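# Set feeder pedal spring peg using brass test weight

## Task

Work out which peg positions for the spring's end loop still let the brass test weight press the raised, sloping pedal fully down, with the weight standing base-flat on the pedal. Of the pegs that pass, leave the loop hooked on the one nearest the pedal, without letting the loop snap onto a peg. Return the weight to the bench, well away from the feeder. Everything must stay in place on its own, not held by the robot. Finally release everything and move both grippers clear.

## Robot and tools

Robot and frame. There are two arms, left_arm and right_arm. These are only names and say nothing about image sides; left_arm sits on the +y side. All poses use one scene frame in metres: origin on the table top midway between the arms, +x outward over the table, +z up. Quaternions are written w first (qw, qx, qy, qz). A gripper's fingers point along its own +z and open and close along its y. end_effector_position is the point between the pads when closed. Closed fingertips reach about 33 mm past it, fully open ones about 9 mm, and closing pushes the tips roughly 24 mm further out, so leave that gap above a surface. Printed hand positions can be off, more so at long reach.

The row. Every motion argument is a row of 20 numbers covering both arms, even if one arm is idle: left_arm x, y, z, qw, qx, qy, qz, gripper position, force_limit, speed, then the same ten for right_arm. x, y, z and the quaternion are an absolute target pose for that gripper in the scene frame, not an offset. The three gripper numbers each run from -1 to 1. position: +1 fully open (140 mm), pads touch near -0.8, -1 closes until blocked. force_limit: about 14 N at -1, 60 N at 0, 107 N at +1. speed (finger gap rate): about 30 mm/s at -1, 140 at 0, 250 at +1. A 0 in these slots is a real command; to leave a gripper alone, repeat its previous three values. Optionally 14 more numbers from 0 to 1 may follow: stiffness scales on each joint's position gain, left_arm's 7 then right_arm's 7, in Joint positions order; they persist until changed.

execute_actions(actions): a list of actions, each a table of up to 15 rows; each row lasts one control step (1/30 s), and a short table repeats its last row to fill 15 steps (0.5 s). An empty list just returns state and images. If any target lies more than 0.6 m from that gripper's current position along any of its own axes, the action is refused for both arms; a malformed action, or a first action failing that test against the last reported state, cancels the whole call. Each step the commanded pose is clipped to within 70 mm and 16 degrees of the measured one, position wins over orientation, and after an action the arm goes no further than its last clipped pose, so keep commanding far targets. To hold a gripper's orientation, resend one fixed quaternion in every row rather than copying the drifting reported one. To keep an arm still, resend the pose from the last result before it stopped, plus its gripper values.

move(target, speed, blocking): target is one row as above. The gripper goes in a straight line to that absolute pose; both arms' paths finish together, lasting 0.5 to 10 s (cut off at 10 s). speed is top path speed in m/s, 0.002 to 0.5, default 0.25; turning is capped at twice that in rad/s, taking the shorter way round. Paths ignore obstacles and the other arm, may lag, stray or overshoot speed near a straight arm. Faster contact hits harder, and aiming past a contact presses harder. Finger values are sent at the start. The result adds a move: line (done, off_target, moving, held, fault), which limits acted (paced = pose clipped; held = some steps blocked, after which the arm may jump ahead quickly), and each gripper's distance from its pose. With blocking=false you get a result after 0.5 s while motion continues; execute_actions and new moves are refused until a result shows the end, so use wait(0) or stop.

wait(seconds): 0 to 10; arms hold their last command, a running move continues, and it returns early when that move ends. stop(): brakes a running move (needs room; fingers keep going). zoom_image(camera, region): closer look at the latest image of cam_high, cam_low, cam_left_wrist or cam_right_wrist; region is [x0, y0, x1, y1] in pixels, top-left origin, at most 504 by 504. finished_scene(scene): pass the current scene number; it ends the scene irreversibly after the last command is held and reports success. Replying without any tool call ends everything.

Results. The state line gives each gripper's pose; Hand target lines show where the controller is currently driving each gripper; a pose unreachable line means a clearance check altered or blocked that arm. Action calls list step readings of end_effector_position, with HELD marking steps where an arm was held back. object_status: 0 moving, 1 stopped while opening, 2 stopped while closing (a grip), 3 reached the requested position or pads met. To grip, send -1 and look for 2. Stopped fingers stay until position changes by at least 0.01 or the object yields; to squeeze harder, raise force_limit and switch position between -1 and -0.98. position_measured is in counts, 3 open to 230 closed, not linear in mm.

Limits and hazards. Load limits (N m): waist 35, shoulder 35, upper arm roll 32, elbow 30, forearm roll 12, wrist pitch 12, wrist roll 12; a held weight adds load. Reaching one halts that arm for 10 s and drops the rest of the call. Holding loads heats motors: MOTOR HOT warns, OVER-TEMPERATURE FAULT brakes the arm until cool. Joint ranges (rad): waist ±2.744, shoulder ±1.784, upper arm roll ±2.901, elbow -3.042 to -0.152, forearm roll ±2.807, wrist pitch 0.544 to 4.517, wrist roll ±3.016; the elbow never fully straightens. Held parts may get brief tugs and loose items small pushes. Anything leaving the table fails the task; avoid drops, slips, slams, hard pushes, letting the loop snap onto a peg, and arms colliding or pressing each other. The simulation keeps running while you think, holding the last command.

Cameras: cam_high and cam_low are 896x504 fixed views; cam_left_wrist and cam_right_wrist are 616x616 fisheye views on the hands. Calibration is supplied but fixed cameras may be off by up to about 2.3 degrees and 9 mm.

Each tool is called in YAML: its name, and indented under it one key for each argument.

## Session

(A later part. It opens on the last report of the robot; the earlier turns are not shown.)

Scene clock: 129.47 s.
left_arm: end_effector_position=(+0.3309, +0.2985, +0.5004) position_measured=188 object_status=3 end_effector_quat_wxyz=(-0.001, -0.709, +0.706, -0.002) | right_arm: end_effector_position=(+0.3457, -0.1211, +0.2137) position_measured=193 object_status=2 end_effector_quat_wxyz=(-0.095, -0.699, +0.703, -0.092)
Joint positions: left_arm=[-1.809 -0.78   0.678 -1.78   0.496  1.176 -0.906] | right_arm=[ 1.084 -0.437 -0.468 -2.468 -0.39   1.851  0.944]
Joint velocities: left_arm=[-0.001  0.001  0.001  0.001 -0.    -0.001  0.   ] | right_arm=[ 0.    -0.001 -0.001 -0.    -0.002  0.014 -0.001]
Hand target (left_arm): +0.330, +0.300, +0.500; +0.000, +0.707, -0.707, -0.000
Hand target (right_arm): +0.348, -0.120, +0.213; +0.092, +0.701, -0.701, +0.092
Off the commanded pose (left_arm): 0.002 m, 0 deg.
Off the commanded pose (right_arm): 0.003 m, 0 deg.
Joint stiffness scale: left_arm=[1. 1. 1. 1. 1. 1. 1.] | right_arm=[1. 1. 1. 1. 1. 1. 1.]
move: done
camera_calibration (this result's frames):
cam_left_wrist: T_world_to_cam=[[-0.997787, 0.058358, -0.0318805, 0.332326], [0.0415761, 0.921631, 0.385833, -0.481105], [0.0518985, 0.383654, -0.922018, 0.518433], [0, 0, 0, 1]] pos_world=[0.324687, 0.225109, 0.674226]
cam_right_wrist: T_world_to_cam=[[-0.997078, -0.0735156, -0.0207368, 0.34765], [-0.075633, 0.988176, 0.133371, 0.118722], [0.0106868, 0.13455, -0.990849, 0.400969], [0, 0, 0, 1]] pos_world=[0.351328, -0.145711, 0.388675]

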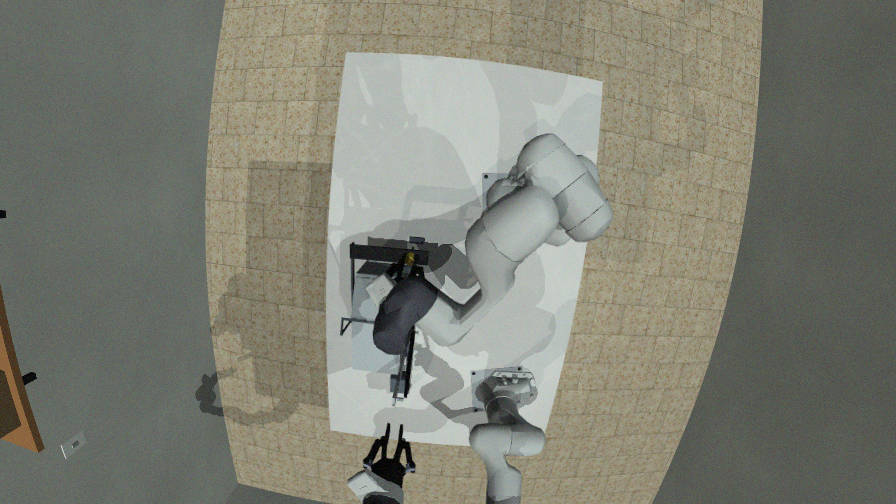

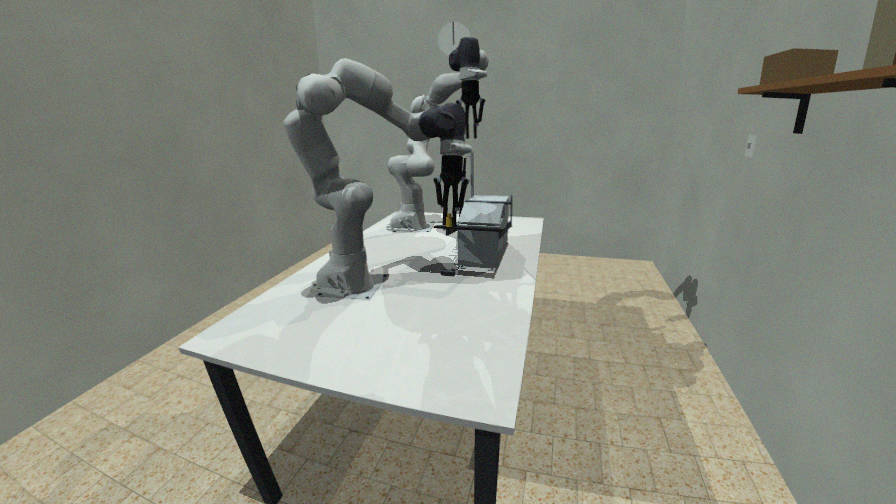

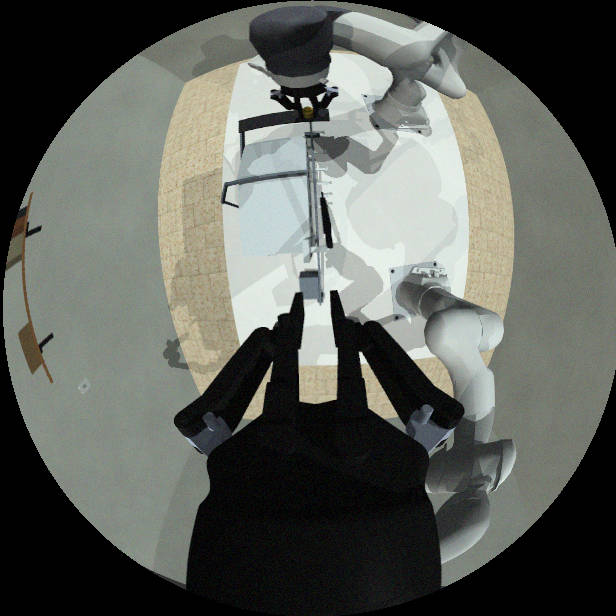

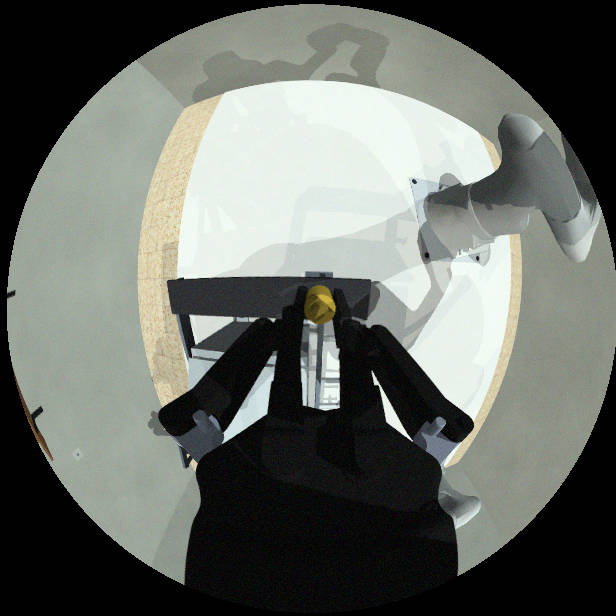

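move:
  target: [0.33,0.3,0.5,0,0.707,-0.707,0,-0.47,0,-0.6,0.348,-0.120,0.213,0.0923,0.701,-0.701,0.0923,-0.2,0,-0.5]
  speed: 0.03

wait:
  seconds: 1.5

zoom_image:
  camera: "cam_low"
  region: [420,170,530,280]

Scene clock: 130.40 s.
left_arm: end_effector_position=(+0.3308, +0.2985, +0.5004) position_measured=188 object_status=3 end_effector_quat_wxyz=(-0.001, -0.709, +0.706, -0.002) | right_arm: end_effector_position=(+0.3466, -0.1202, +0.2136) position_measured=154 object_status=3 end_effector_quat_wxyz=(-0.093, -0.699, +0.703, -0.092)
Joint positions: left_arm=[-1.809 -0.78   0.678 -1.781  0.496  1.176 -0.906] | right_arm=[ 1.084 -0.436 -0.468 -2.468 -0.391  1.855  0.944]
Joint velocities: left_arm=[-0.002 -0.001 -0.001  0.001 -0.001  0.001 -0.001] | right_arm=[ 0.     0.001 -0.001 -0.001 -0.     0.002  0.   ]
Hand target (left_arm): +0.330, +0.300, +0.500; +0.000, +0.707, -0.707, -0.000
Hand target (right_arm): +0.348, -0.120, +0.213; +0.092, +0.701, -0.701, +0.092
Off the commanded pose (left_arm): 0.002 m, 0 deg.
Off the commanded pose (right_arm): 0.002 m, 0 deg.
Joint stiffness scale: left_arm=[1. 1. 1. 1. 1. 1. 1.] | right_arm=[1. 1. 1. 1. 1. 1. 1.]
move: done
camera_calibration (this result's frames):
cam_left_wrist: T_world_to_cam=[[-0.997784, 0.0584354, -0.0318227, 0.332231], [0.0416664, 0.921603, 0.385892, -0.481173], [0.0518777, 0.383711, -0.921995, 0.518388], [0, 0, 0, 1]] pos_world=[0.324651, 0.225125, 0.674205]
cam_right_wrist: T_world_to_cam=[[-0.996968, -0.0742105, -0.0234012, 0.349075], [-0.0767118, 0.987772, 0.135724, 0.117686], [0.0130429, 0.137108, -0.99047, 0.400098], [0, 0, 0, 1]] pos_world=[0.351826, -0.145199, 0.388481]

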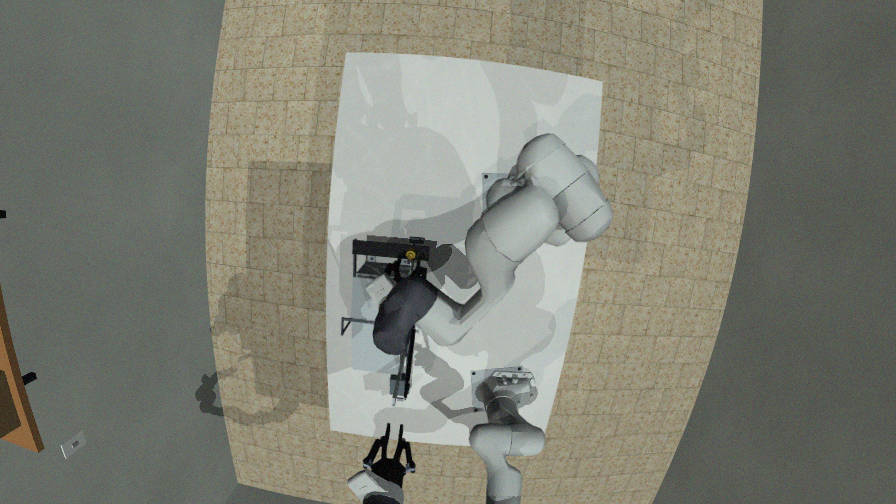

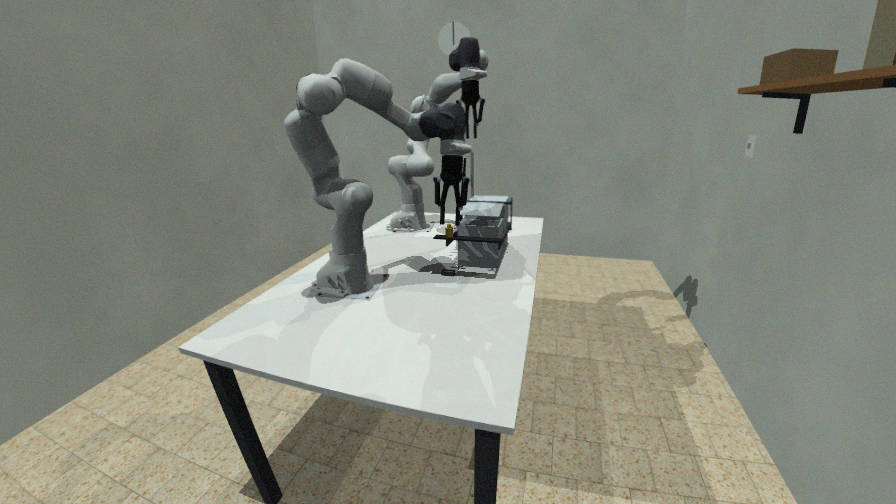

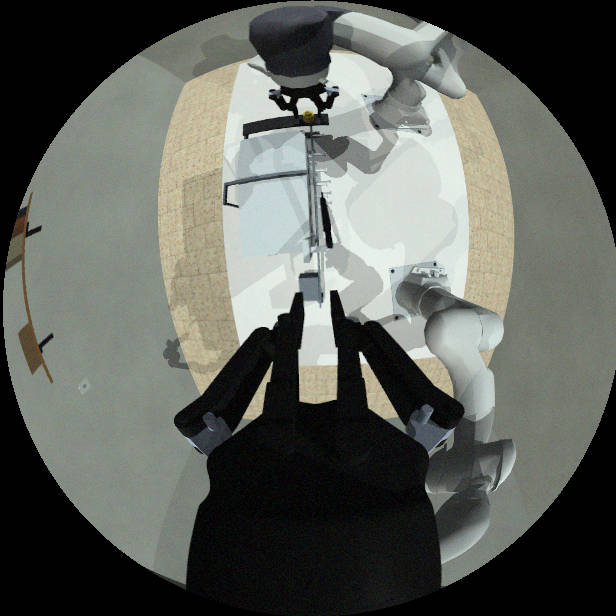

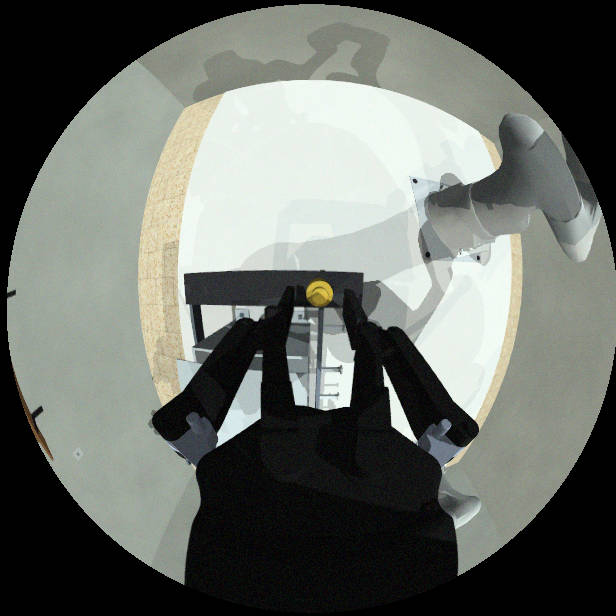

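Scene clock: 131.90 s.
left_arm: end_effector_position=(+0.3308, +0.2985, +0.5004) position_measured=188 object_status=3 end_effector_quat_wxyz=(-0.001, -0.709, +0.706, -0.002) | right_arm: end_effector_position=(+0.3467, -0.1201, +0.2135) position_measured=154 object_status=3 end_effector_quat_wxyz=(-0.093, -0.699, +0.703, -0.092)
Joint positions: left_arm=[-1.809 -0.78   0.678 -1.781  0.496  1.176 -0.906] | right_arm=[ 1.084 -0.436 -0.468 -2.468 -0.391  1.856  0.944]
Joint velocities: left_arm=[-0.002  0.001  0.001  0.     0.001  0.    -0.   ] | right_arm=[-0.001  0.001  0.    -0.001 -0.001 -0.001  0.   ]
Hand target (left_arm): +0.330, +0.300, +0.500; +0.000, +0.707, -0.707, -0.000
Hand target (right_arm): +0.348, -0.120, +0.213; +0.092, +0.701, -0.701, +0.092
Off the commanded pose (left_arm): 0.002 m, 0 deg.
Off the commanded pose (right_arm): 0.001 m, 0 deg.
Joint stiffness scale: left_arm=[1. 1. 1. 1. 1. 1. 1.] | right_arm=[1. 1. 1. 1. 1. 1. 1.]
wait: 1.50 s; at rest by 0.17 s
camera_calibration (this result's frames):
cam_left_wrist: T_world_to_cam=[[-0.99778, 0.0585264, -0.0317738, 0.332132], [0.0417649, 0.921565, 0.38597, -0.481246], [0.051871, 0.383786, -0.921964, 0.518326], [0, 0, 0, 1]] pos_world=[0.324608, 0.225135, 0.674178]
cam_right_wrist: T_world_to_cam=[[-0.996956, -0.0742899, -0.023661, 0.349214], [-0.0768289, 0.987735, 0.135931, 0.117591], [0.0132725, 0.137335, -0.990436, 0.400001], [0, 0, 0, 1]] pos_world=[0.351876, -0.14514, 0.388454]

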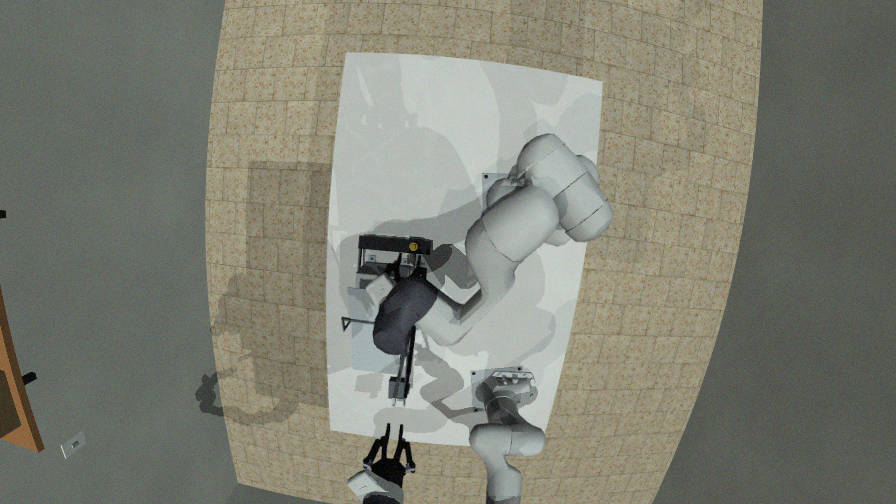

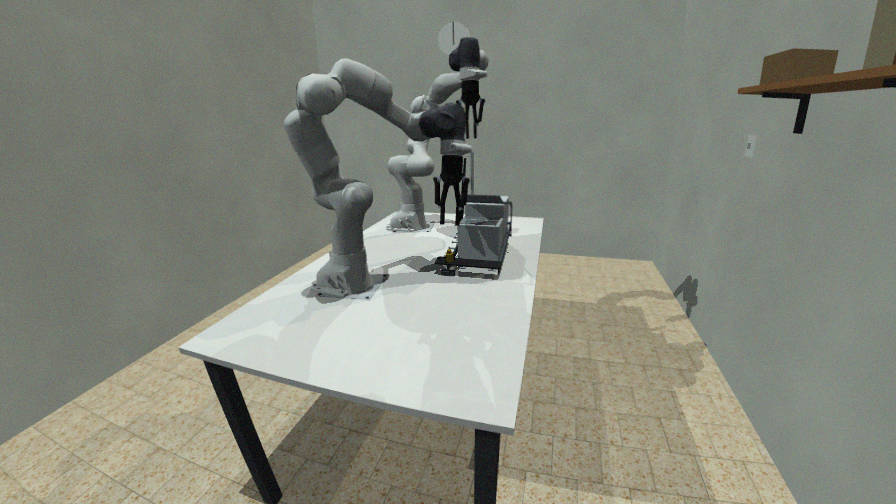

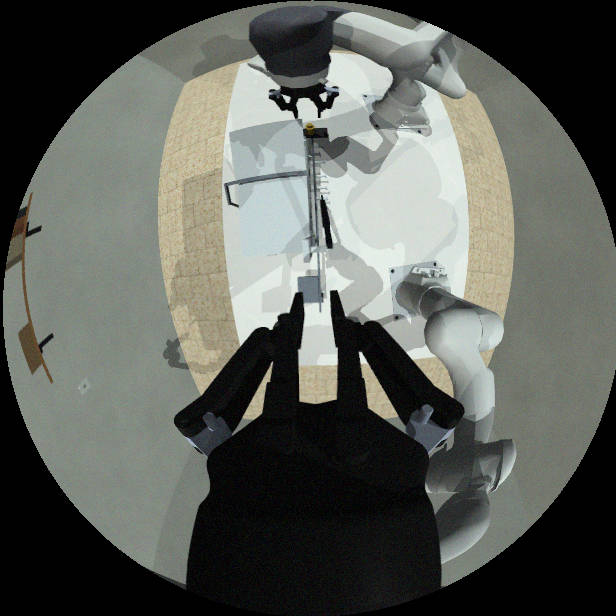

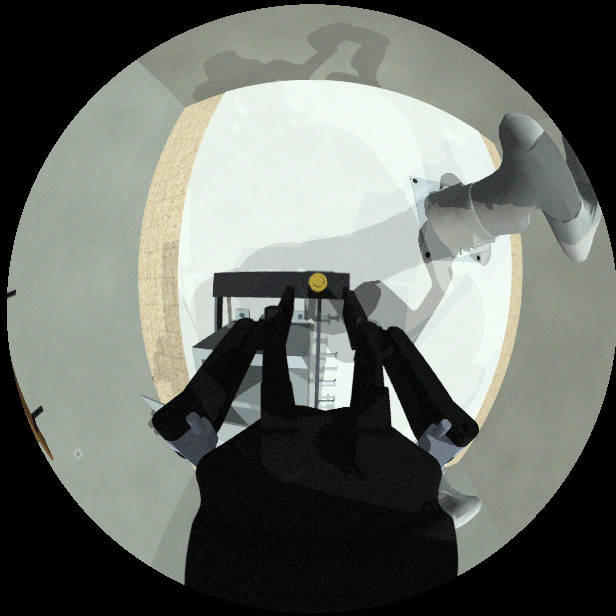

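Region (420, 170, 530, 280) of cam_low's 896x504 image, scaled by 4.582, with more detail than that image has.

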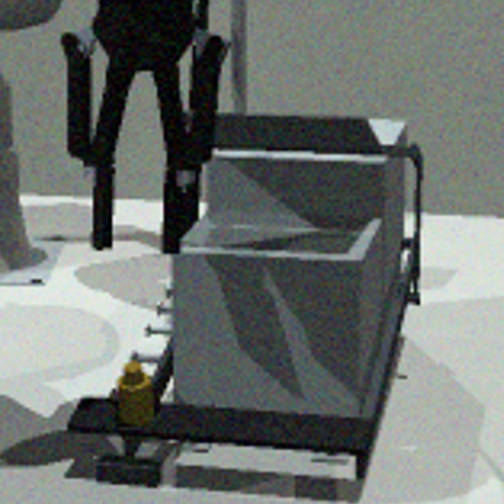

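move:
  target: [0.33,0.3,0.5,0,0.707,-0.707,0,-0.47,0,-0.6,0.346,-0.147,0.15,-0.043,0.7058,-0.7058,-0.043,-0.2,0,-0.5]
  speed: 0.15

zoom_image:
  camera: "cam_low"
  region: [420,180,530,290]

Scene clock: 134.20 s.
left_arm: end_effector_position=(+0.3307, +0.2985, +0.5003) position_measured=188 object_status=3 end_effector_quat_wxyz=(-0.001, -0.709, +0.706, -0.002) | right_arm: end_effector_position=(+0.3428, -0.1476, +0.1490) position_measured=154 object_status=3 end_effector_quat_wxyz=(+0.042, -0.702, +0.710, +0.042)
Joint positions: left_arm=[-1.809 -0.78   0.677 -1.781  0.496  1.176 -0.906] | right_arm=[ 1.015 -0.757 -0.784 -2.808 -0.51   2.215  0.811]
Joint velocities: left_arm=[ 0.    -0.003  0.001 -0.001  0.001 -0.001 -0.001] | right_arm=[ 0.008 -0.004 -0.009  0.    -0.013  0.008 -0.016]
Hand target (left_arm): +0.330, +0.300, +0.500; +0.000, +0.707, -0.707, -0.000
Hand target (right_arm): +0.343, -0.146, +0.149; -0.045, +0.707, -0.705, -0.042
Off the commanded pose (left_arm): 0.002 m, 0 deg.
Off the commanded pose (right_arm): 0.003 m, 1 deg.
Joint stiffness scale: left_arm=[1. 1. 1. 1. 1. 1. 1.] | right_arm=[1. 1. 1. 1. 1. 1. 1.]
move: done
camera_calibration (this result's frames):
cam_left_wrist: T_world_to_cam=[[-0.997778, 0.0585667, -0.0317587, 0.332093], [0.041806, 0.92155, 0.386003, -0.481276], [0.0518742, 0.383818, -0.921951, 0.518299], [0, 0, 0, 1]] pos_world=[0.324589, 0.225137, 0.674167]
cam_right_wrist: T_world_to_cam=[[-0.997292, -0.0525394, -0.051465, 0.349282], [-0.0711428, 0.866582, 0.493937, 0.0801017], [0.0186475, 0.496261, -0.867973, 0.37285], [0, 0, 0, 1]] pos_world=[0.347082, -0.236095, 0.302035]

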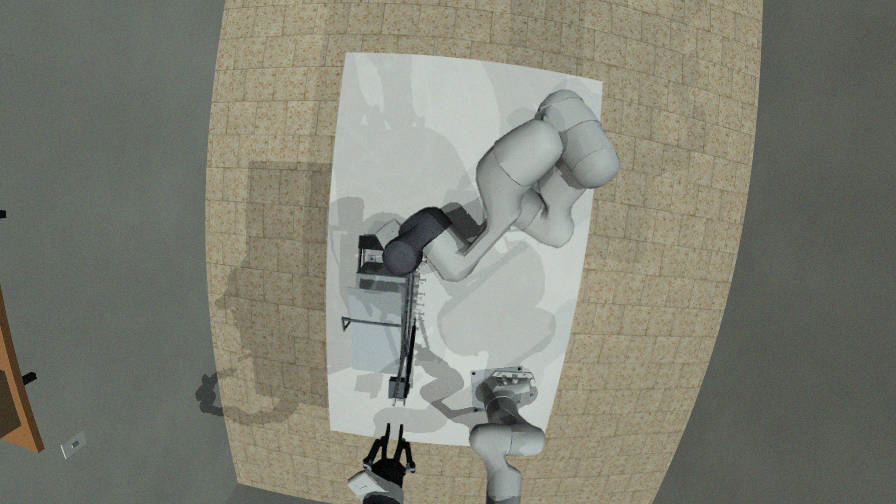

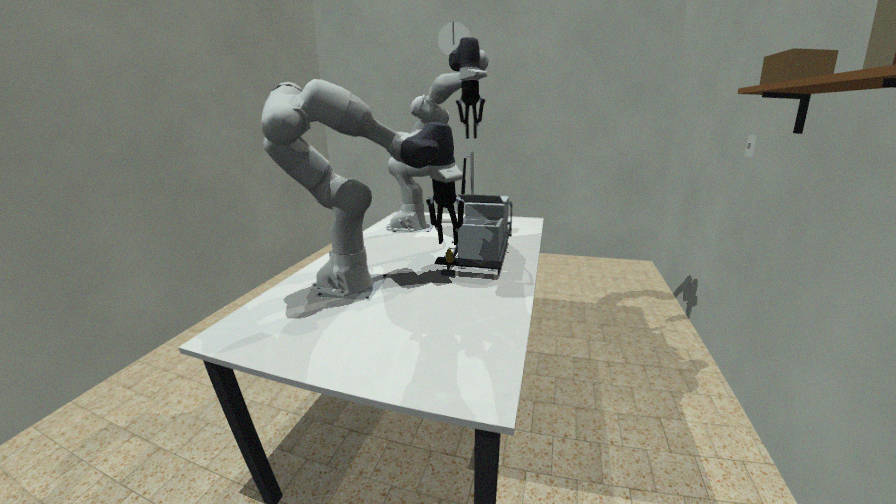

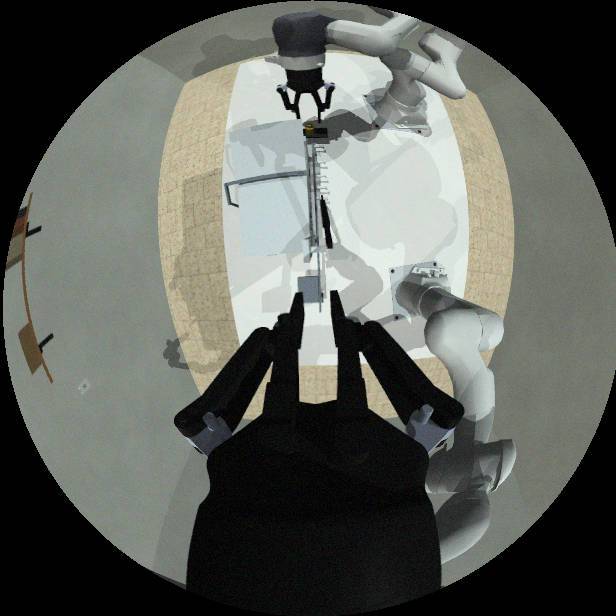

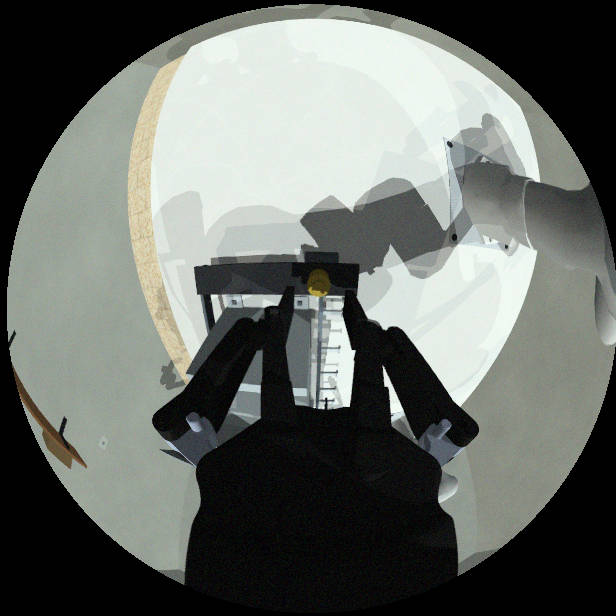

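Region (420, 180, 530, 290) of cam_low's 896x504 image, scaled by 4.582, with more detail than that image has.

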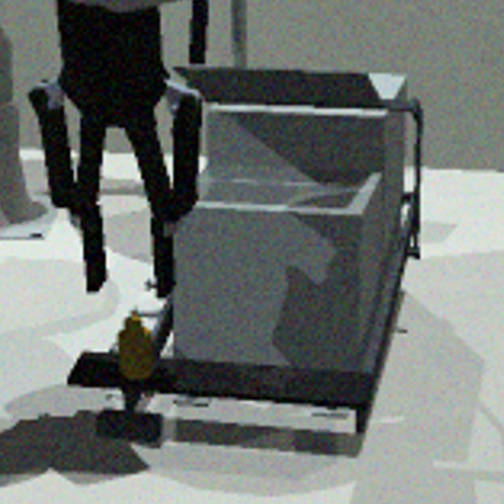

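move:
  target: [0.33,0.3,0.5,0,0.707,-0.707,0,-0.47,0,-0.6,0.347,-0.140,0.093,-0.043,0.7058,-0.7058,-0.043,-0.2,0,-0.5]
  speed: 0.07

zoom_image:
  camera: "cam_low"
  region: [420,210,500,290]

Scene clock: 135.90 s.
left_arm: end_effector_position=(+0.3307, +0.2985, +0.5003) position_measured=188 object_status=3 end_effector_quat_wxyz=(-0.001, -0.709, +0.706, -0.002) | right_arm: end_effector_position=(+0.3449, -0.1411, +0.0939) position_measured=154 object_status=3 end_effector_quat_wxyz=(+0.042, -0.704, +0.708, +0.045)
Joint positions: left_arm=[-1.809 -0.78   0.677 -1.781  0.496  1.176 -0.906] | right_arm=[ 1.091 -0.604 -0.919 -2.854 -0.553  2.423  0.806]
Joint velocities: left_arm=[-0.001 -0.001  0.    -0.     0.     0.     0.   ] | right_arm=[ 0.005  0.001 -0.004  0.    -0.004  0.01  -0.   ]
Hand target (left_arm): +0.330, +0.300, +0.500; +0.000, +0.707, -0.707, -0.000
Hand target (right_arm): +0.346, -0.140, +0.094; -0.043, +0.707, -0.705, -0.044
Off the commanded pose (left_arm): 0.002 m, 0 deg.
Off the commanded pose (right_arm): 0.003 m, 0 deg.
Joint stiffness scale: left_arm=[1. 1. 1. 1. 1. 1. 1.] | right_arm=[1. 1. 1. 1. 1. 1. 1.]
move: done
camera_calibration (this result's frames):
cam_left_wrist: T_world_to_cam=[[-0.997777, 0.0585917, -0.0317489, 0.332067], [0.0418318, 0.92154, 0.386025, -0.481295], [0.0518757, 0.383838, -0.921942, 0.518281], [0, 0, 0, 1]] pos_world=[0.324576, 0.22514, 0.674159]
cam_right_wrist: T_world_to_cam=[[-0.997136, -0.0586421, -0.047765, 0.347576], [-0.074648, 0.864663, 0.496775, 0.102474], [0.0121687, 0.498918, -0.866564, 0.324187], [0, 0, 0, 1]] pos_world=[0.350285, -0.229966, 0.246624]

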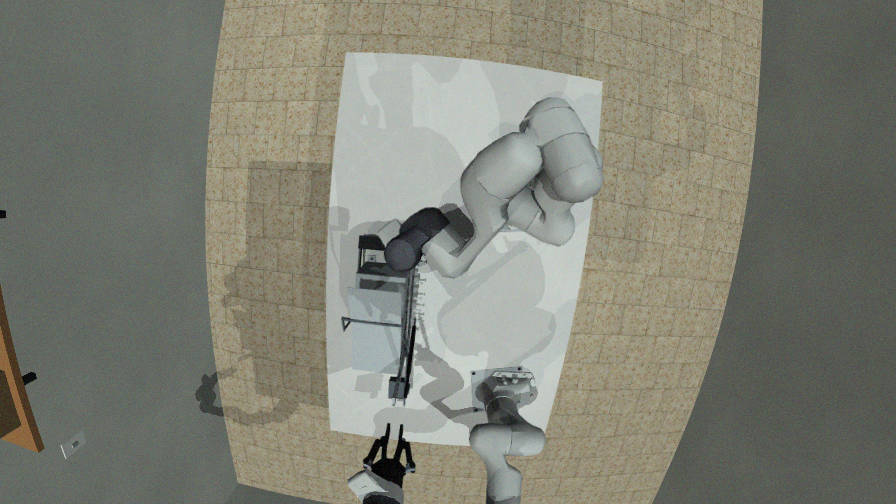

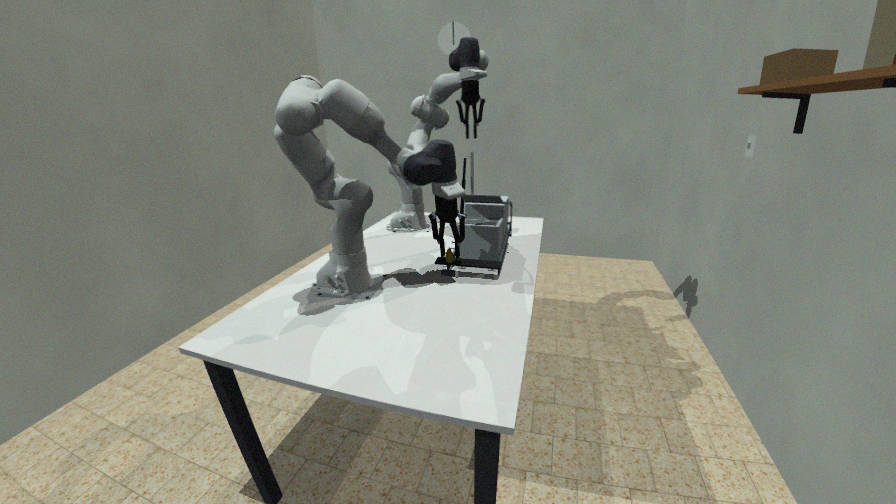

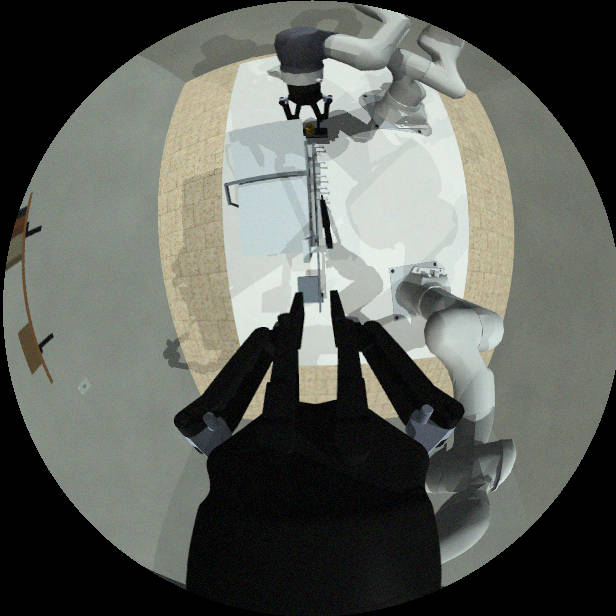

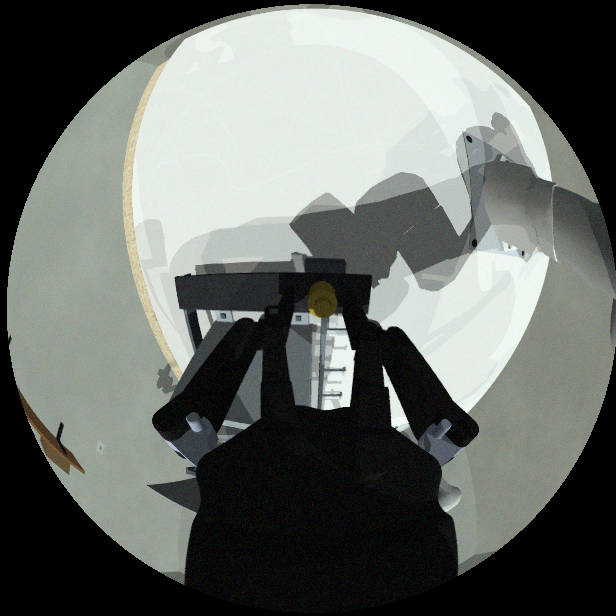

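Region (420, 210, 500, 290) of cam_low's 896x504 image, scaled by 6.300, with more detail than that image has.

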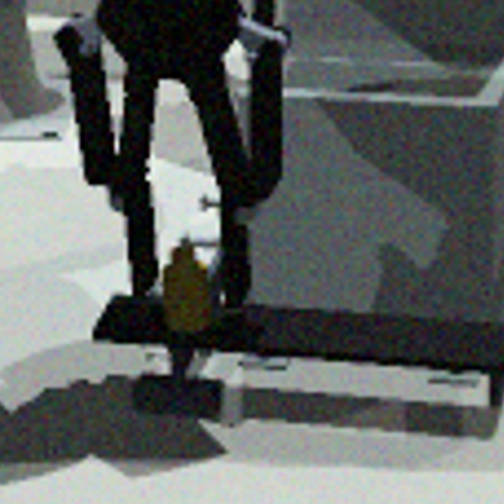

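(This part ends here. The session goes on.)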